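## Task

Take plate B38 off nest N1 and put it in the landing nest N3, lying flat and seated within N3's locators, oriented so its well A1 sits at N3's corner labelled A1. Dropping it a few millimetres while releasing into N3 is acceptable; a drop much higher than that fails. Plate B83 has to stay on N2 exactly as at the start. The final state must hold without the robot supporting anything, so open the gripper and back the arm away when done.

## Robot and tools

Robot: one arm (yam_st) with six revolute joints and a two-finger parallel gripper. Joint order everywhere: waist, shoulder, elbow, wrist pitch, wrist yaw, wrist roll, then the gripper. The link pinch is the point between the finger pads, about 1 cm back from the fingertips; fingers point along its +z and open along its y.

Scene frame: origin on the table top straight under the arm base, +z up, +y to the left when facing along +x. The base may be tilted relative to the table. Each nest is identified by a sign on the deck beside it. On every labelled plate, well A1 lies at the labelled short end, in the corner farther from the labelled long side.

Tool execute_actions, argument actions: a list holding zero or one item. Empty list: nothing is commanded, the current state comes back. An item with rows (and optional steps, 1 to 15, default 15) is a motion: rows is a list of 1 to 15 rows, one row used per control step of 1/30 s, the final row repeated if steps exceeds the row count. An item with only steps (up to 300) is a wait, measured from the previous result; the simulation also keeps running while replies are written. Optional pictures (true/false) controls whether camera images are returned. A refused call moves nothing.

Each row is one list of 7 numbers, each within [-1, 1], for the single arm. The first 6 are joint offsets, not targets: they are added to the joint angles printed in the most recent result that lists them (or, before any such result in the scene and for later calls inside one reply, to the angles when the action begins). They are not relative to the previous row. Scale: 1.0 equals 1.202 rad for waist, 1.258 shoulder, 1.238 elbow, 2.073 wrist pitch, 2.022 wrist yaw and wrist roll. A row of zeros therefore pulls the arm back to those reference angles; it is not a hold or a wait. The 7th number is an absolute gripper opening: +1 fully open, -1 closed.

Joint ranges (rad): waist -2.618 to 3.054, shoulder 0.000 to 3.142, elbow 0.000 to 3.142, wrist pitch -1.571 to 1.571, wrist yaw -1.571 to 1.571, wrist roll -2.094 to 2.094. A call that would push a joint more than 0.036 rad beyond its range outward is refused. True ends may differ from these by up to 0.036 rad; a command past a true end is clipped there and reported as "joint sent to its limit" (possibly about an earlier, still-running action). Missing that line does not prove there is room left.

Motion behaviour: per step, each joint target stays within a lead of the measured angle (waist 0.202, shoulder 0.258, elbow 0.238, wrist pitch 0.573, wrist yaw and roll 0.522 rad), and all targets are scaled back if they would put the gripper over 70 mm from where it is measured. Big moves thus need several actions. Friction can leave a joint up to about 0.031 rad from its command, and smaller requested changes may not move it. After the last row, the arm keeps heading to that target until it nearly stops or a step is HELD.

Result lines: Joint positions and Joint velocities list the six joints (rad, rad/s) then finger-pad gap (m, m/s; 0.094 m fully open). grip_measured is the opening on the command scale. Gripper readings can be off by about 1 mm, constant per scene. To hold something, command an opening about 0.03 under grip_measured for a firm grip, less under for a light one. Pad force tops out near 50 to 62 N; very thin parts (under about 2 mm) get less. HELD marks steps where the row was not fully sent; "joint command not followed" means the clearance check altered or blocked targets (mounting blocks and posts count as part of the arm). Joint torques are total drive outputs with per-unit offsets and noise, nonzero even with no contact. MOTOR HOT appears at 75 C; at 90 C the arm is halted 10 s, and at 100 C motors and gripper let go and the arm drops (OVER-TEMPERATURE FAULT). Holding loads heats motors, including while idle, and some heat carries into the next scene.

Cameras: cam_head_left, cam_head_right, cam_high, cam_low, cam_wrist, each 896x504, given with calibration (cam_wrist pose unknown; it rides on the gripper). Tool zoom_image takes camera (one of those names) and region [x0, y0, x1, y1] in that camera's pixels, origin top-left, at most 504 by 504, and returns a closer view of the latest image.

Tool read_manual (section, default "licences") only returns licence texts. Tool finished_scene with scene (1 or 2) ends that scene irreversibly, grades it, and reveals the next task. Replying with no tool call ends all remaining scenes.

Avoid: knocking or placing anything off the table (ends the scene), dropping or slipping the plate, releasing it high above N3, slamming or hard pushing, disturbing the plate on N2, and finishing while the gripper still touches the plate. Smooth, economical motion is preferred.

Each tool is called after "Call:" as name(argument=value, ...) on one line, values as JSON.

## Session

Call:
execute_actions(actions=[])

Scene clock: 0.00 s of 6000.00 s.
grip_measured=+1.000
Joint positions: [ 0.857  1.766  1.019 -0.398  0.512 -0.795  0.094]
Joint velocities: [ 0.002 -0.007 -0.002  0.037  0.051 -0.051  0.   ]
Joint torques (N m, as the arm reports them, + toward a larger angle): no reading
Motor temperatures (°C, as the motors report them): [25 24 21 26 24 24]

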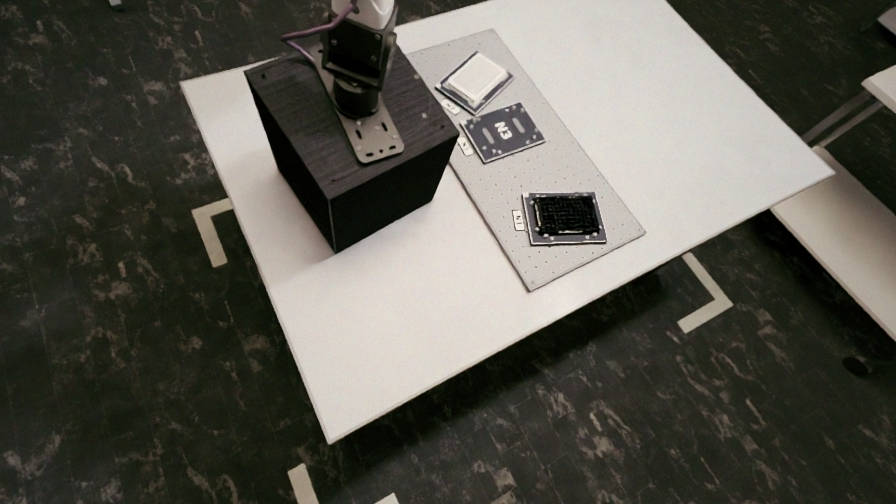

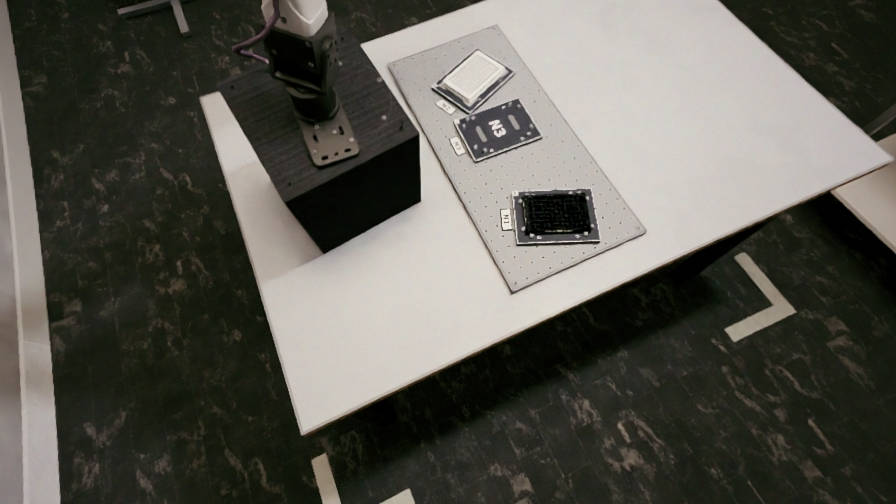

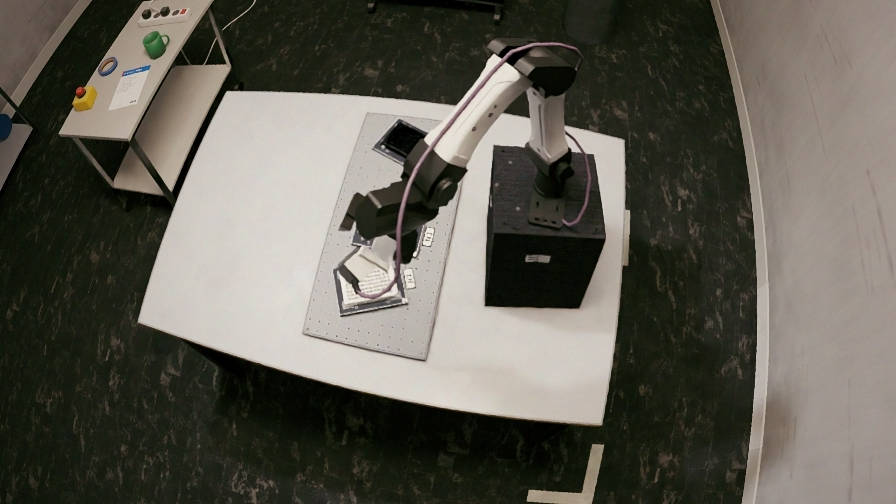

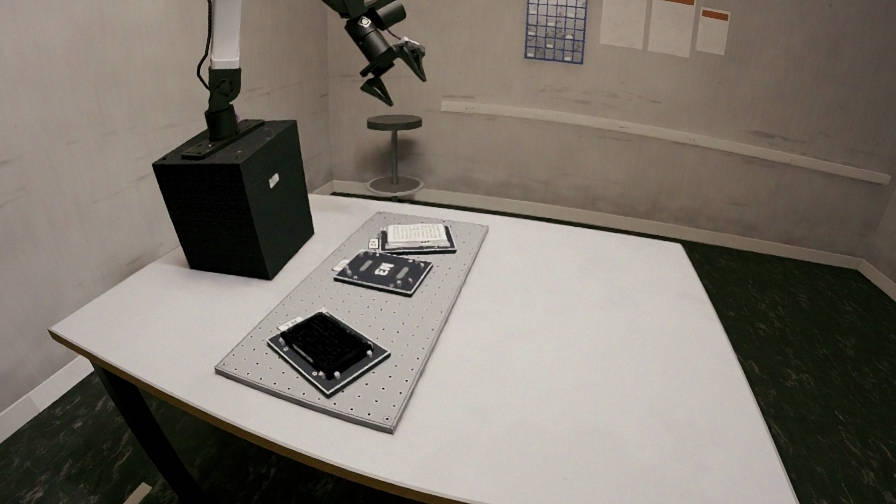

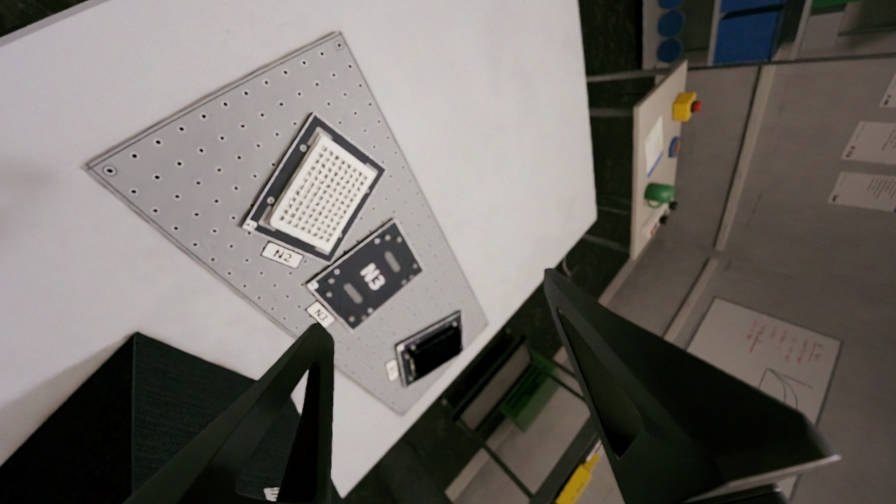

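Call:
zoom_image(camera="cam_head_left", region=[400, 30, 680, 300])

Call:
zoom_image(camera="cam_head_right", region=[380, 20, 660, 300])

Call:
zoom_image(camera="cam_low", region=[140, 0, 520, 420])

Call:
zoom_image(camera="cam_high", region=[290, 20, 650, 370])

Region (400, 30, 680, 300) of cam_head_left's 896x504 image, scaled by 1.800, with more detail than that image has; it fills the top 486 rows of this view, and the rest is white.

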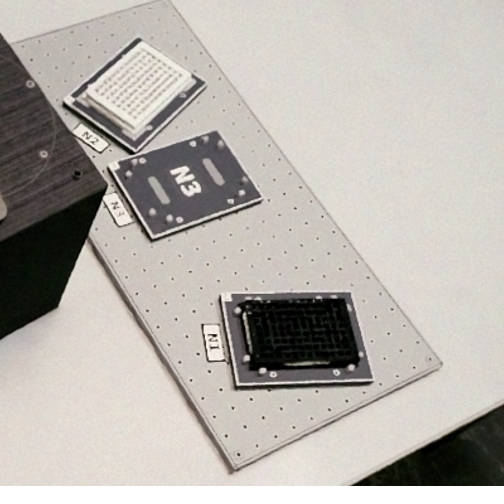

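Region (380, 20, 660, 300) of cam_head_right's 896x504 image, scaled by 1.800, with more detail than that image has.

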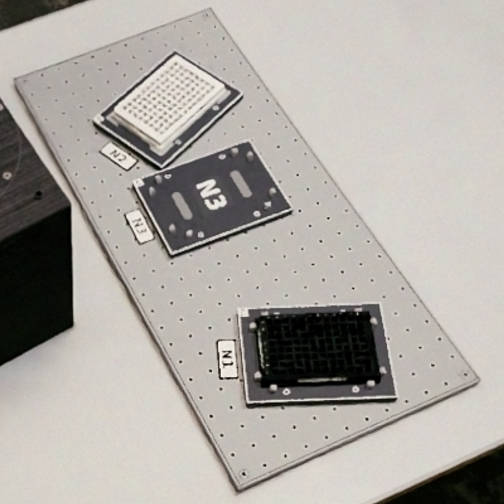

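Region (140, 0, 520, 420) of cam_low's 896x504 image, scaled by 1.200, with more detail than that image has; it fills the left 456 columns of this view, and the rest is white.

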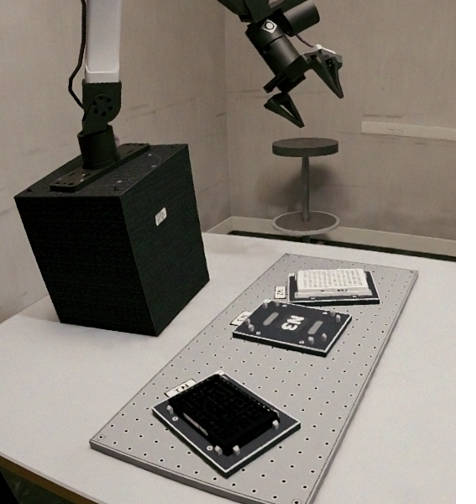

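Region (290, 20, 650, 370) of cam_high's 896x504 image, scaled by 1.400, with more detail than that image has; it fills the top 490 rows of this view, and the rest is white.

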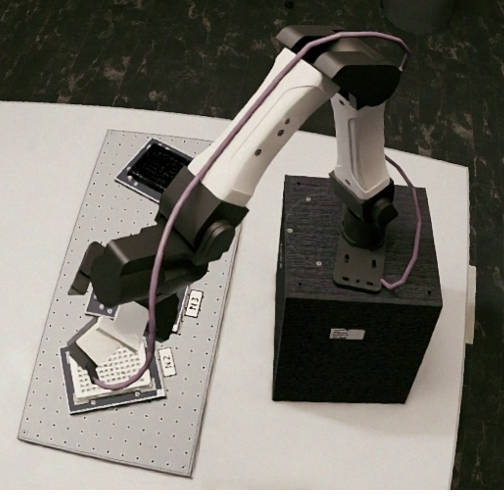

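Call:
zoom_image(camera="cam_head_right", region=[490, 170, 620, 260])

Call:
zoom_image(camera="cam_head_left", region=[500, 170, 630, 260])

Call:
zoom_image(camera="cam_head_left", region=[430, 40, 560, 170])

Call:
zoom_image(camera="cam_low", region=[240, 210, 480, 410])

Region (490, 170, 620, 260) of cam_head_right's 896x504 image, scaled by 3.877, with more detail than that image has; it fills the top 349 rows of this view, and the rest is white.

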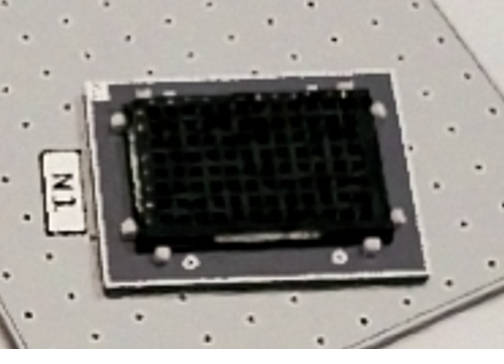

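Region (500, 170, 630, 260) of cam_head_left's 896x504 image, scaled by 3.877, with more detail than that image has; it fills the top 349 rows of this view, and the rest is white.

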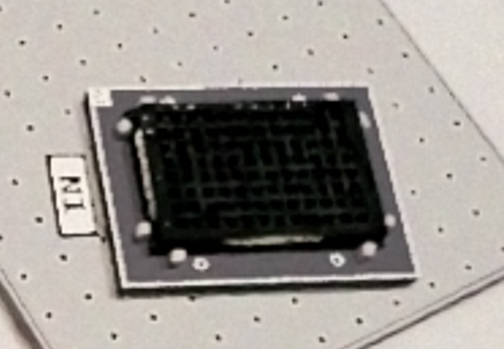

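Region (430, 40, 560, 170) of cam_head_left's 896x504 image, scaled by 3.877, with more detail than that image has.

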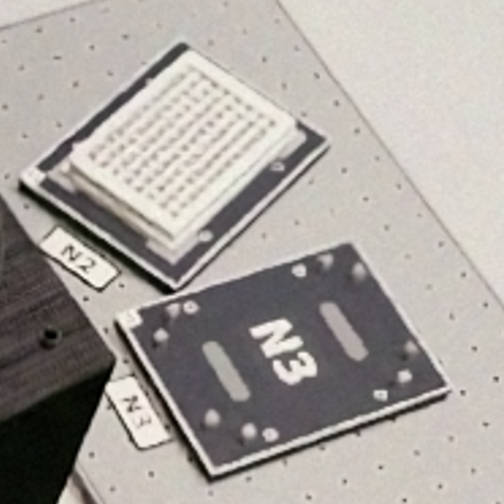

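Region (240, 210, 480, 410) of cam_low's 896x504 image, scaled by 2.100, with more detail than that image has.

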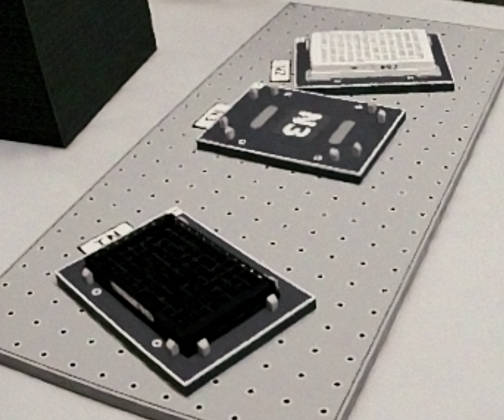

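Call:
execute_actions(actions=[{"rows":[[-1,0.558,0.367,-0.086,-0.253,0.32,1]],"steps":15}], pictures=false)

Call:
execute_actions(actions=[{"steps":45}], pictures=false)

Scene clock: 19.90 s of 6000.00 s.
grip_measured=+1.000
Joint positions: [ 0.125  2.461  1.456 -0.529  0.047 -0.223  0.094]
Joint velocities: [-1.766  0.442 -0.007 -0.344 -0.286  0.374  0.   ]
Joint torques (N m, as the arm reports them, + toward a larger angle): [  0.75 -14.8    6.22   0.49  -0.17   0.03]
Motor temperatures (°C, as the motors report them): [26 29 24 28 24 24]
Steps of this call (steps 1 to 90: nothing new was sent; then 16.40 s passed at rest; steps 91 to 105: all 15 steps of this action). Readings (joint positions):
91: [0.831 1.799 1.066 -0.456 0.421 -0.713]
92: [0.783 1.869 1.150 -0.494 0.329 -0.616]
94: [0.669 2.027 1.319 -0.503 0.221 -0.472]
98: [0.475 2.238 1.449 -0.477 0.137 -0.344]
105: the state above

Scene clock: 21.40 s of 6000.00 s.
grip_measured=+1.000
Joint positions: [-0.34   2.477  1.465 -0.569  0.007 -0.158  0.094]
Joint velocities: [-0.012 -0.002 -0.017 -0.066  0.007  0.022  0.   ]
Joint torques (N m, as the arm reports them, + toward a larger angle): [  0.81 -13.7    5.27   0.21  -0.25  -0.01]
Motor temperatures (°C, as the motors report them): [26 30 24 28 24 24]
Steps of this call (steps 1 to 45: the robot went on to your last target). Readings (joint positions):
1: [0.060 2.472 1.456 -0.537 0.039 -0.212]
2: [-0.006 2.476 1.456 -0.542 0.033 -0.203]
4: [-0.141 2.477 1.457 -0.546 0.025 -0.189]
8: [-0.366 2.477 1.465 -0.546 0.023 -0.168]
45: the state above
The arm was judged still, so your last target was given up. Only a new action makes it travel on or press farther. Fingers that are still opening or closing keep moving.

Waist still needs -0.167.

Call:
execute_actions(actions=[{"rows":[[-0.139,-0.007,0.006,-0.003,-0.004,0.005,1]],"steps":15}])

Scene clock: 22.37 s of 6000.00 s.
grip_measured=+1.000
Joint positions: [-0.508  2.477  1.465 -0.569  0.003 -0.154  0.094]
Joint velocities: [ 0.046 -0.012 -0.017 -0.037 -0.037 -0.022  0.   ]
Joint torques (N m, as the arm reports them, + toward a larger angle): [  0.93 -13.76   5.11   0.18  -0.19  -0.05]
Motor temperatures (°C, as the motors report them): [26 30 24 28 24 24]
Steps of this call (steps 1 to 14: nothing new was sent; steps 15 to 29: all 15 steps of this action). Readings (joint positions):
15: [-0.355 2.477 1.465 -0.569 -0.001 -0.158]
16: [-0.381 2.477 1.465 -0.569 -0.008 -0.158]
18: [-0.458 2.477 1.465 -0.569 -0.008 -0.157]
22: [-0.540 2.477 1.465 -0.569 0.005 -0.154]
29: the state above

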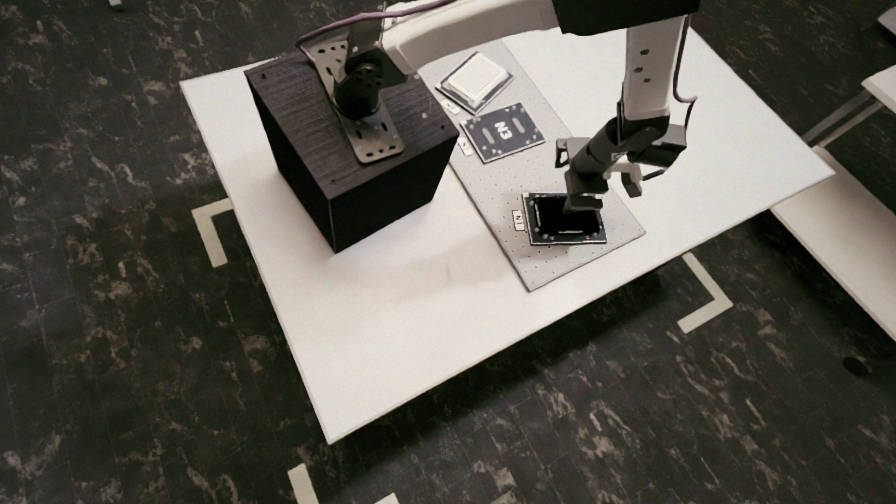

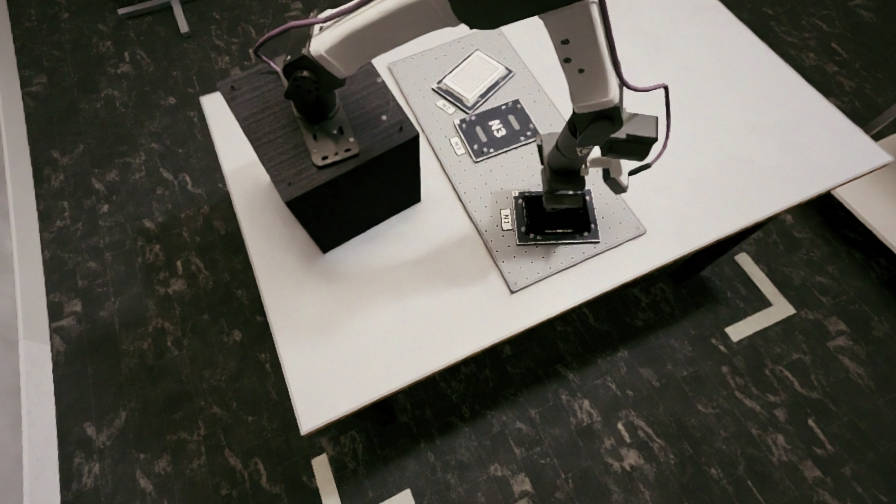

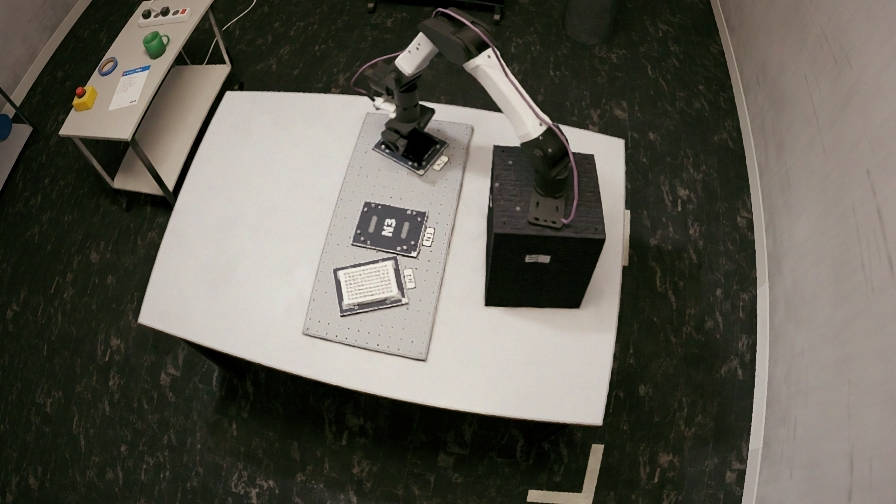

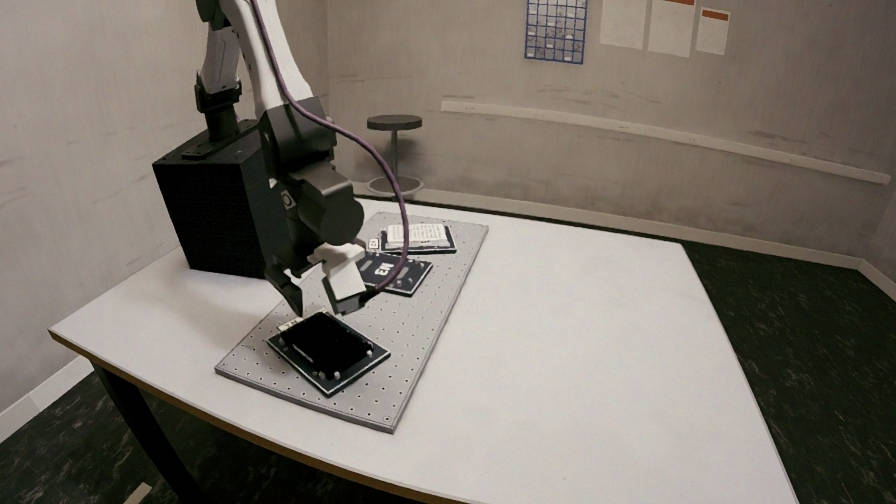

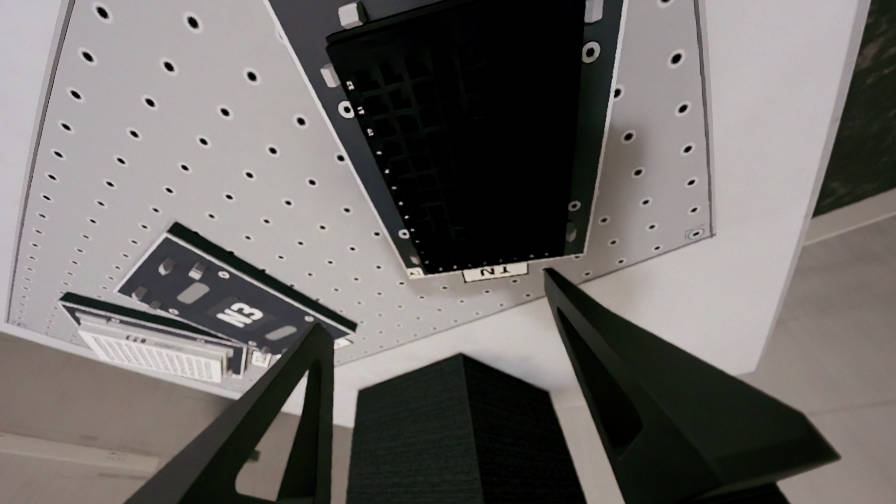

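Call:
execute_actions(actions=[{"rows":[[0,0.03,0.006,0.015,0,0,1],[0,0.06,0.012,0.03,0,0,1],[0,0.0875,0.02,0.045,0,0,1]],"steps":15}])

Scene clock: 26.53 s of 6000.00 s.
grip_measured=+1.000
Joint positions: [-0.507  2.585  1.479 -0.491  0.003 -0.154  0.094]
Joint velocities: [ 0.017  0.012 -0.007  0.037 -0.007 -0.051  0.   ]
Joint torques (N m, as the arm reports them, + toward a larger angle): [  0.98 -12.9    4.79   0.32  -0.16  -0.11]
Motor temperatures (°C, as the motors report them): [26 32 24 27 24 24]
Steps of this call (steps 1 to 15: the robot went on to your last target; steps 16 to 90: nothing new was sent; then 0.67 s passed at rest; steps 91 to 105: all 15 steps of this action). Readings (joint positions):
91: [-0.507 2.478 1.465 -0.567 0.003 -0.154]
92: [-0.507 2.485 1.465 -0.558 0.003 -0.154]
94: [-0.507 2.518 1.477 -0.528 0.003 -0.154]
98: [-0.507 2.576 1.479 -0.502 0.003 -0.154]
105: the state above

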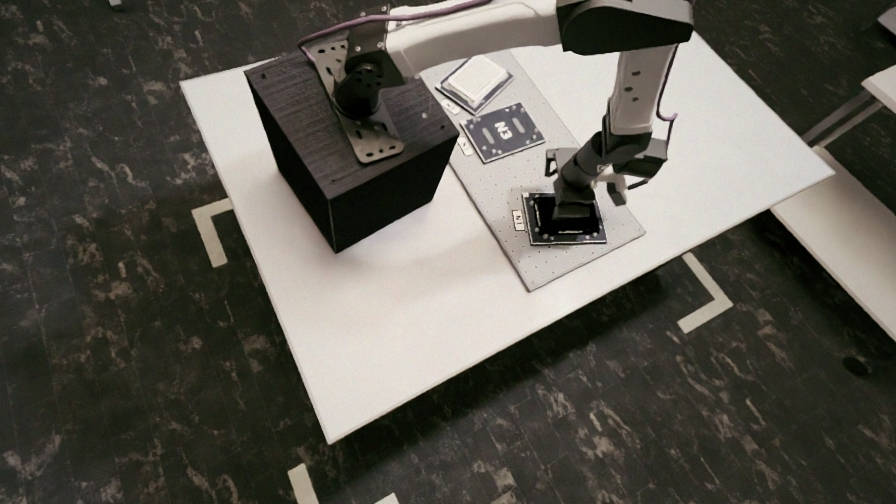

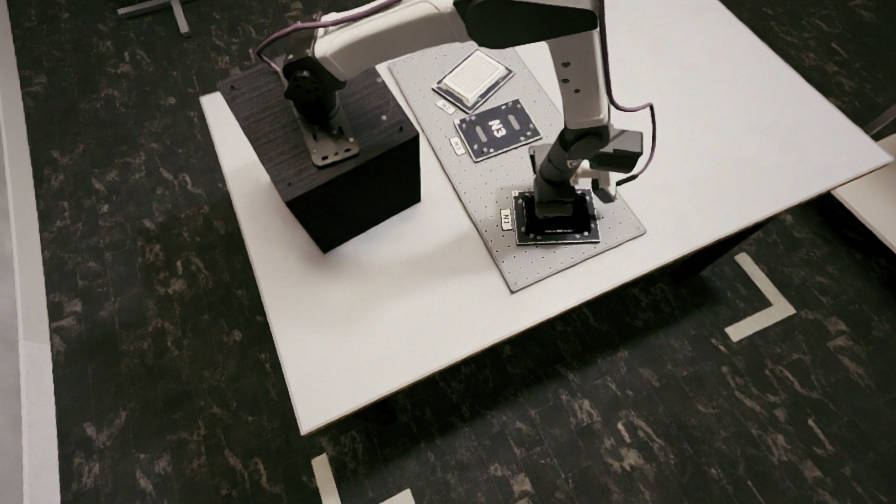

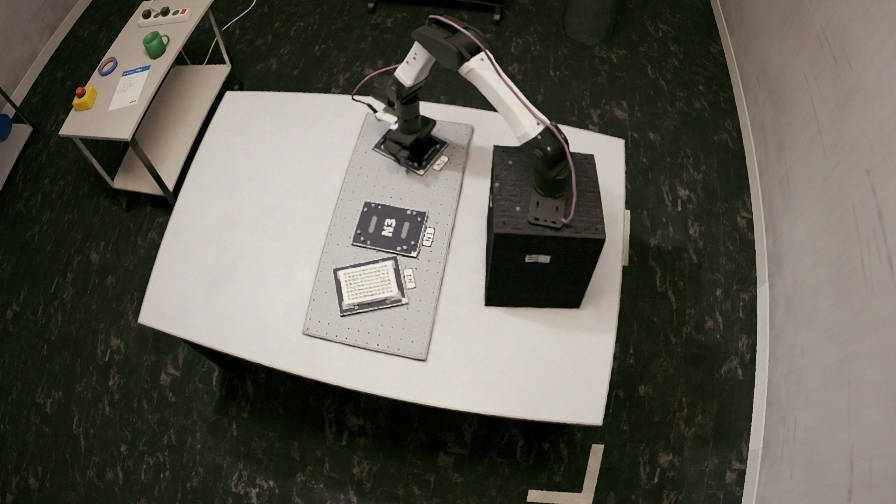

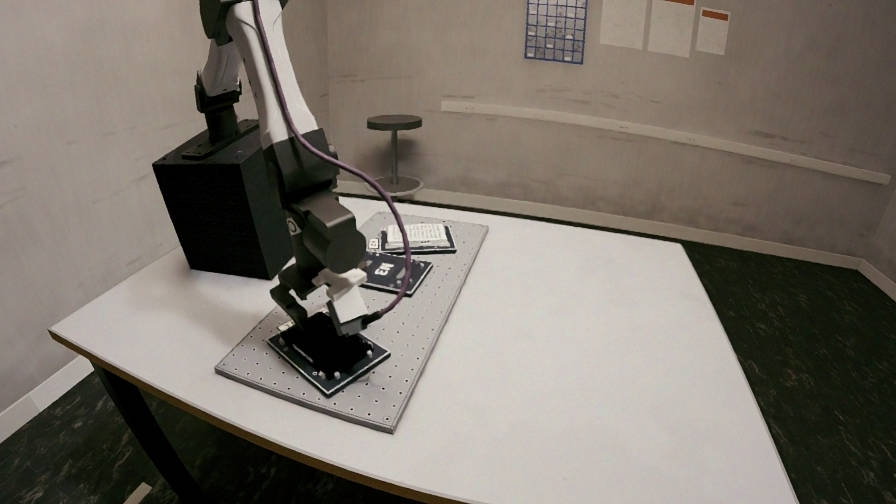

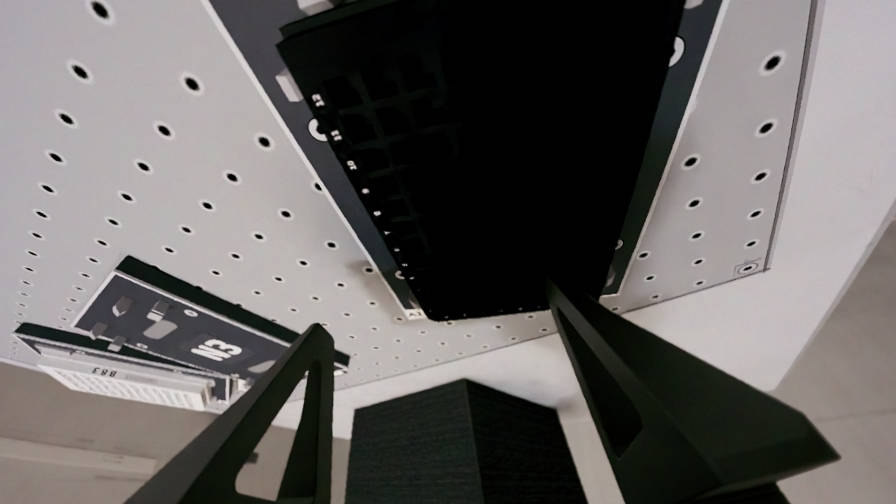

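Call:
zoom_image(camera="cam_low", region=[220, 200, 440, 410])

Call:
zoom_image(camera="cam_head_right", region=[480, 120, 660, 270])

Call:
zoom_image(camera="cam_high", region=[330, 60, 490, 200])

Region (220, 200, 440, 410) of cam_low's 896x504 image, scaled by 2.291, with more detail than that image has; it fills the top 481 rows of this view, and the rest is white.

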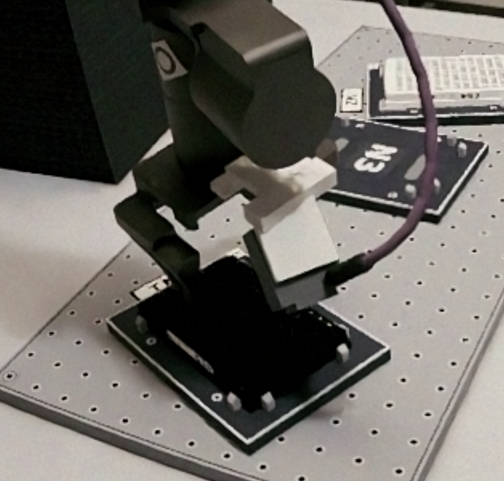

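Region (480, 120, 660, 270) of cam_head_right's 896x504 image, scaled by 2.800, with more detail than that image has.

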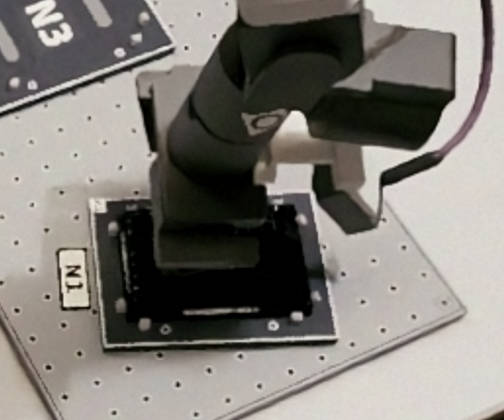

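Region (330, 60, 490, 200) of cam_high's 896x504 image, scaled by 3.150, with more detail than that image has; it fills the top 441 rows of this view, and the rest is white.

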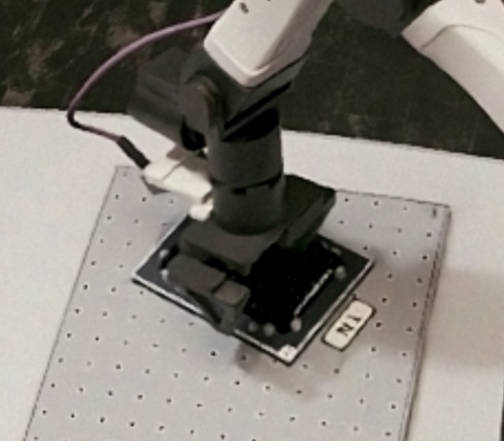

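Call:
execute_actions(actions=[{"rows":[[-0.01,0.025,0.07,-0.022,0,-0.006,1],[-0.02,0.05,0.135,-0.044,0,-0.012,1],[-0.03,0.08,0.2,-0.066,0,-0.019,1],[-0.045,0.113,0.265,-0.087,0,-0.03,1]],"steps":15}])

Scene clock: 39.37 s of 6000.00 s.
grip_measured=+1.000
Joint positions: [-0.538  2.706  1.778 -0.72  -0.042 -0.193  0.094]
Joint velocities: [-0.002  0.017  0.012 -0.022 -0.007 -0.007  0.   ]
Joint torques (N m, as the arm reports them, + toward a larger angle): [ -0.61 -12.69   6.86   0.56   0.39  -0.31]
Motor temperatures (°C, as the motors report them): [26 37 25 27 24 24]
Steps of this call (steps 1 to 15: the robot went on to your last target; steps 16 to 90: nothing new was sent; then 9.33 s passed at rest; steps 91 to 105: all 15 steps of this action). Readings (joint positions):
91: [-0.507 2.589 1.492 -0.501 0.003 -0.154]
92: [-0.510 2.603 1.528 -0.530 0.003 -0.157]
94: [-0.521 2.659 1.658 -0.592 0.003 -0.168]
98: [-0.536 2.701 1.766 -0.703 -0.037 -0.176]
105: the state above

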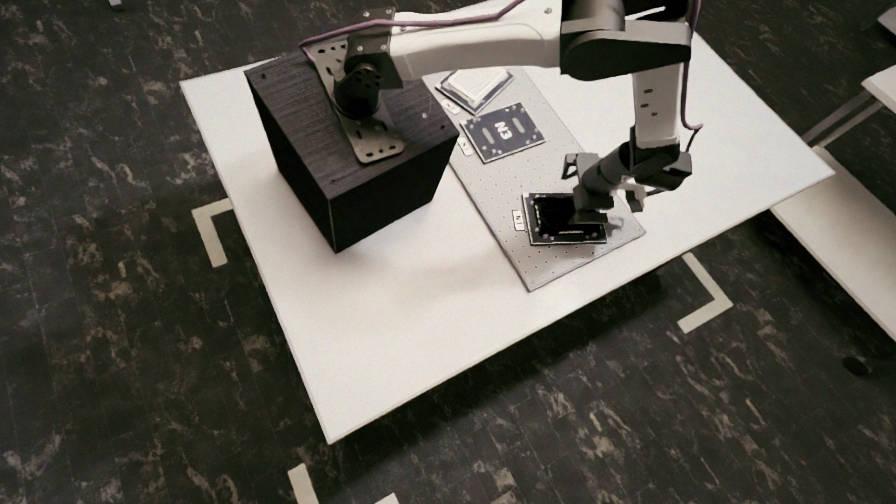

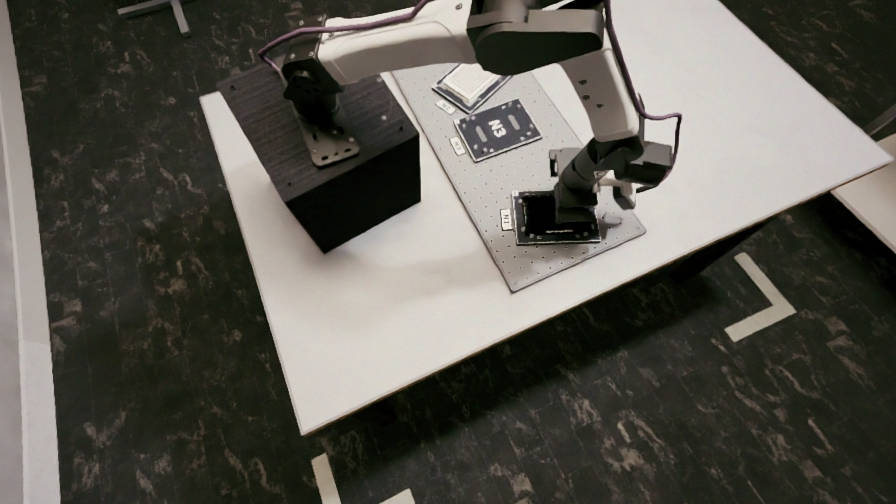

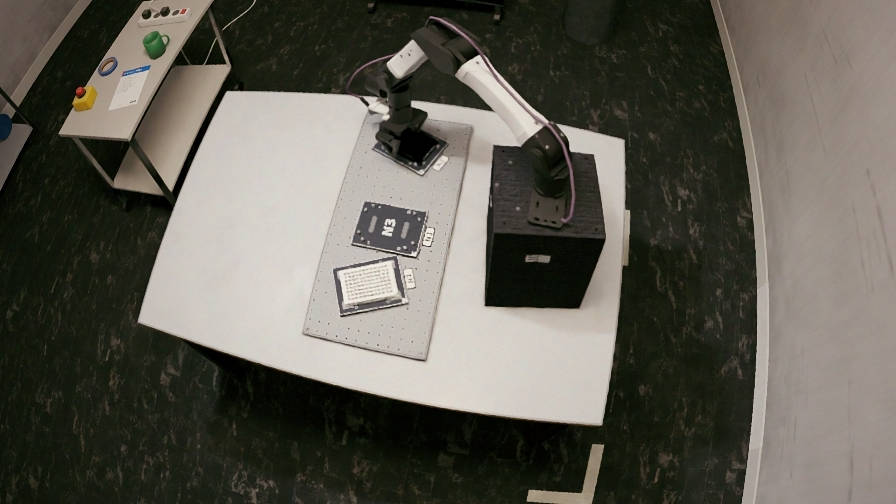

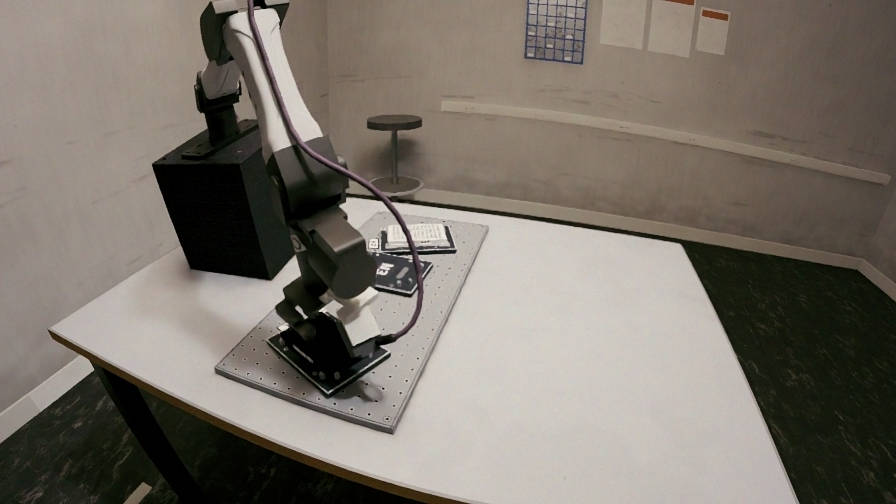

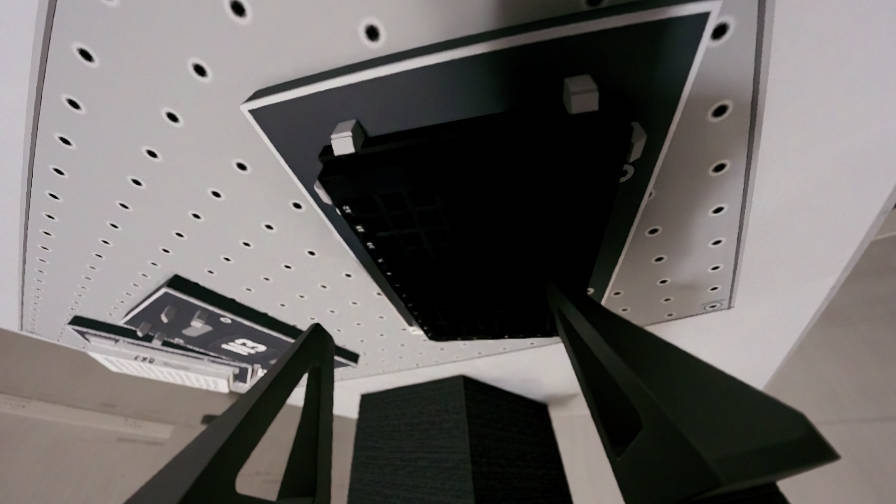

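Call:
execute_actions(actions=[{"rows":[[0,-0.04,0,-0.0,0.02,0,1]],"steps":12}])

Call:
zoom_image(camera="cam_low", region=[240, 220, 440, 410])

Call:
zoom_image(camera="cam_head_right", region=[490, 130, 670, 270])

Call:
zoom_image(camera="cam_high", region=[330, 60, 490, 200])

Scene clock: 42.23 s of 6000.00 s.
grip_measured=+1.000
Joint positions: [-0.537  2.674  1.778 -0.724 -0.011 -0.197  0.094]
Joint velocities: [ 0.002 -0.012  0.012 -0.022 -0.007  0.051  0.   ]
Joint torques (N m, as the arm reports them, + toward a larger angle): [  1.06 -15.64   5.03   0.18  -0.04  -0.06]
Motor temperatures (°C, as the motors report them): [26 38 25 27 24 24]
Steps of this call (steps 1 to 15: the robot went on to your last target; steps 16 to 74: nothing new was sent; steps 75 to 86: all 12 steps of this action). Readings (joint positions):
75: [-0.537 2.704 1.778 -0.724 -0.042 -0.197]
76: [-0.537 2.701 1.778 -0.725 -0.037 -0.197]
78: [-0.537 2.692 1.778 -0.725 -0.026 -0.197]
82: [-0.537 2.676 1.778 -0.724 -0.015 -0.197]
86: the state above

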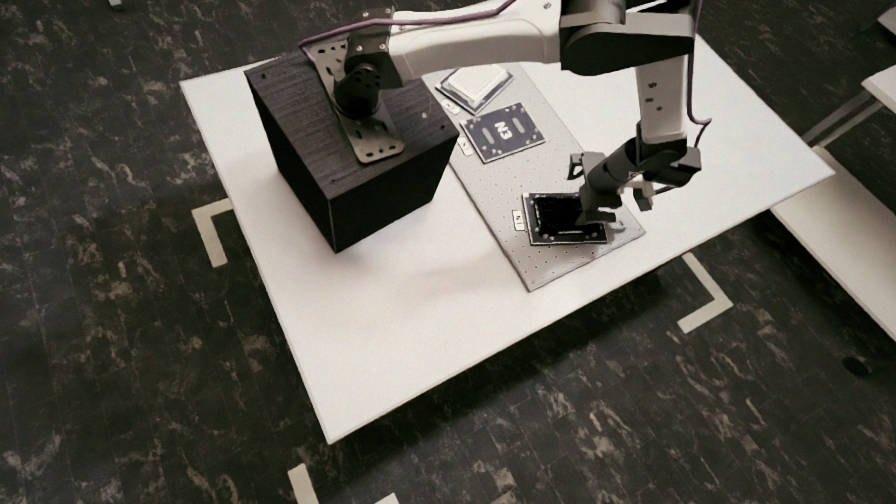

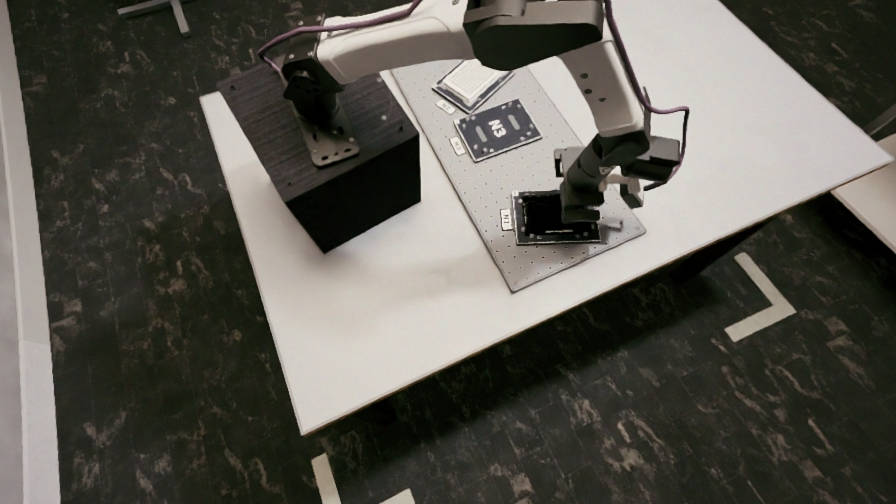

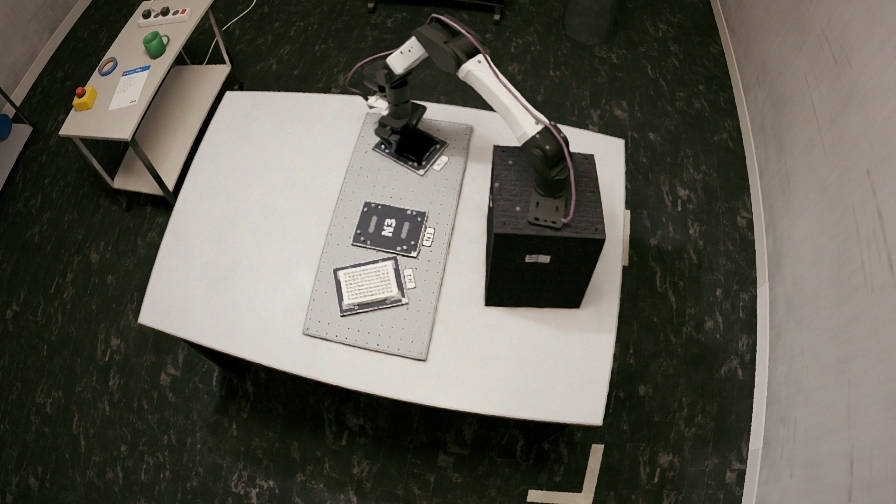

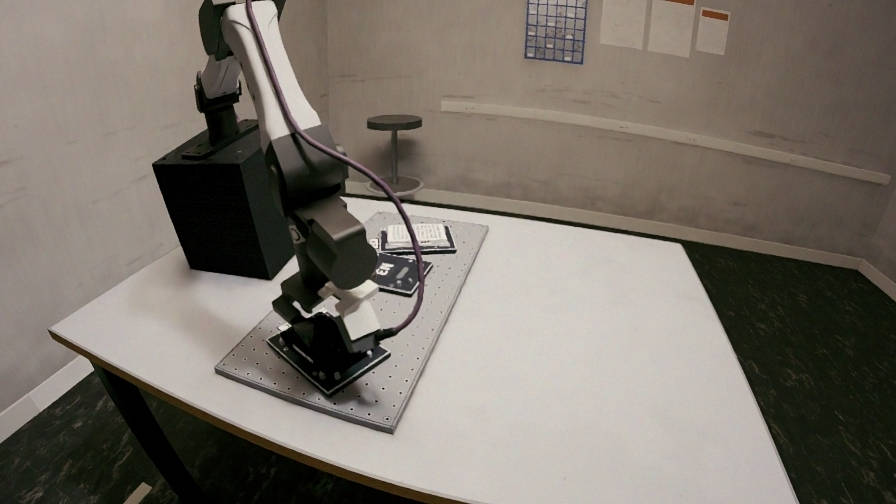

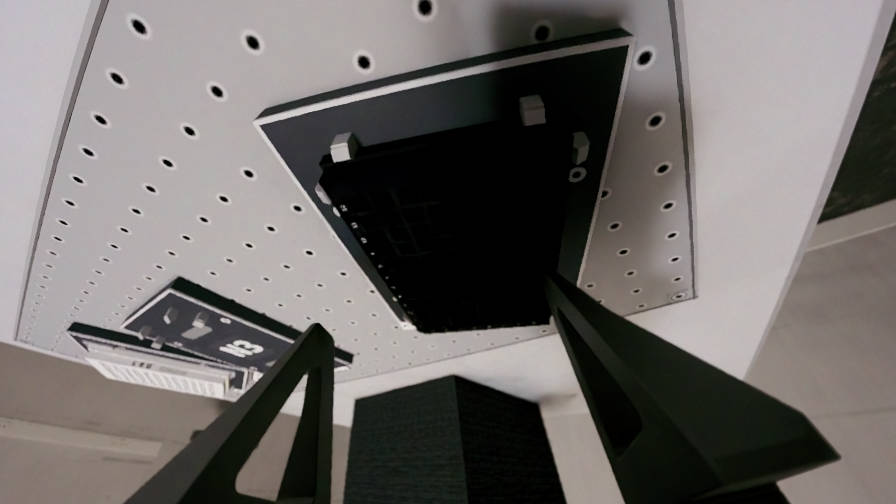

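Region (240, 220, 440, 410) of cam_low's 896x504 image, scaled by 2.520, with more detail than that image has; it fills the top 479 rows of this view, and the rest is white.

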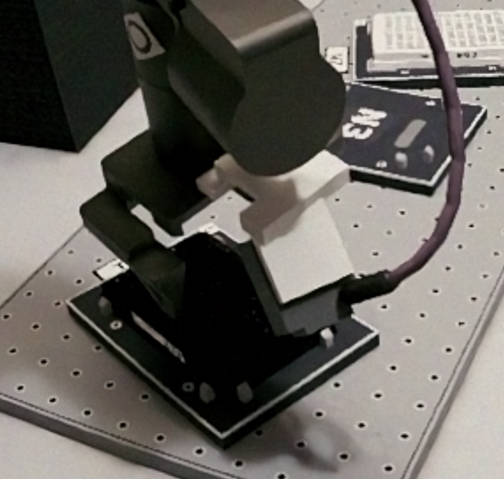

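Region (490, 130, 670, 270) of cam_head_right's 896x504 image, scaled by 2.800, with more detail than that image has.

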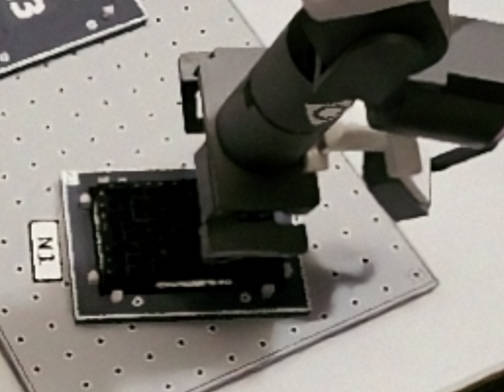

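Region (330, 60, 490, 200) of cam_high's 896x504 image, scaled by 3.150, with more detail than that image has; it fills the top 441 rows of this view, and the rest is white.

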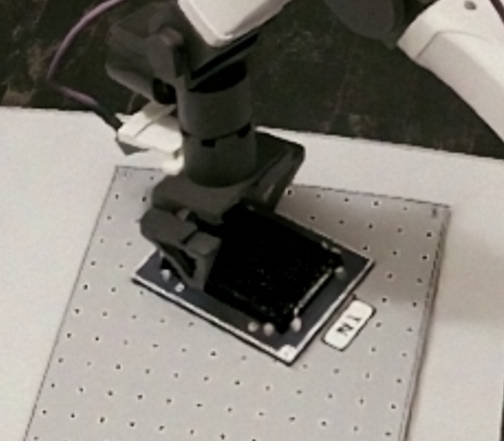

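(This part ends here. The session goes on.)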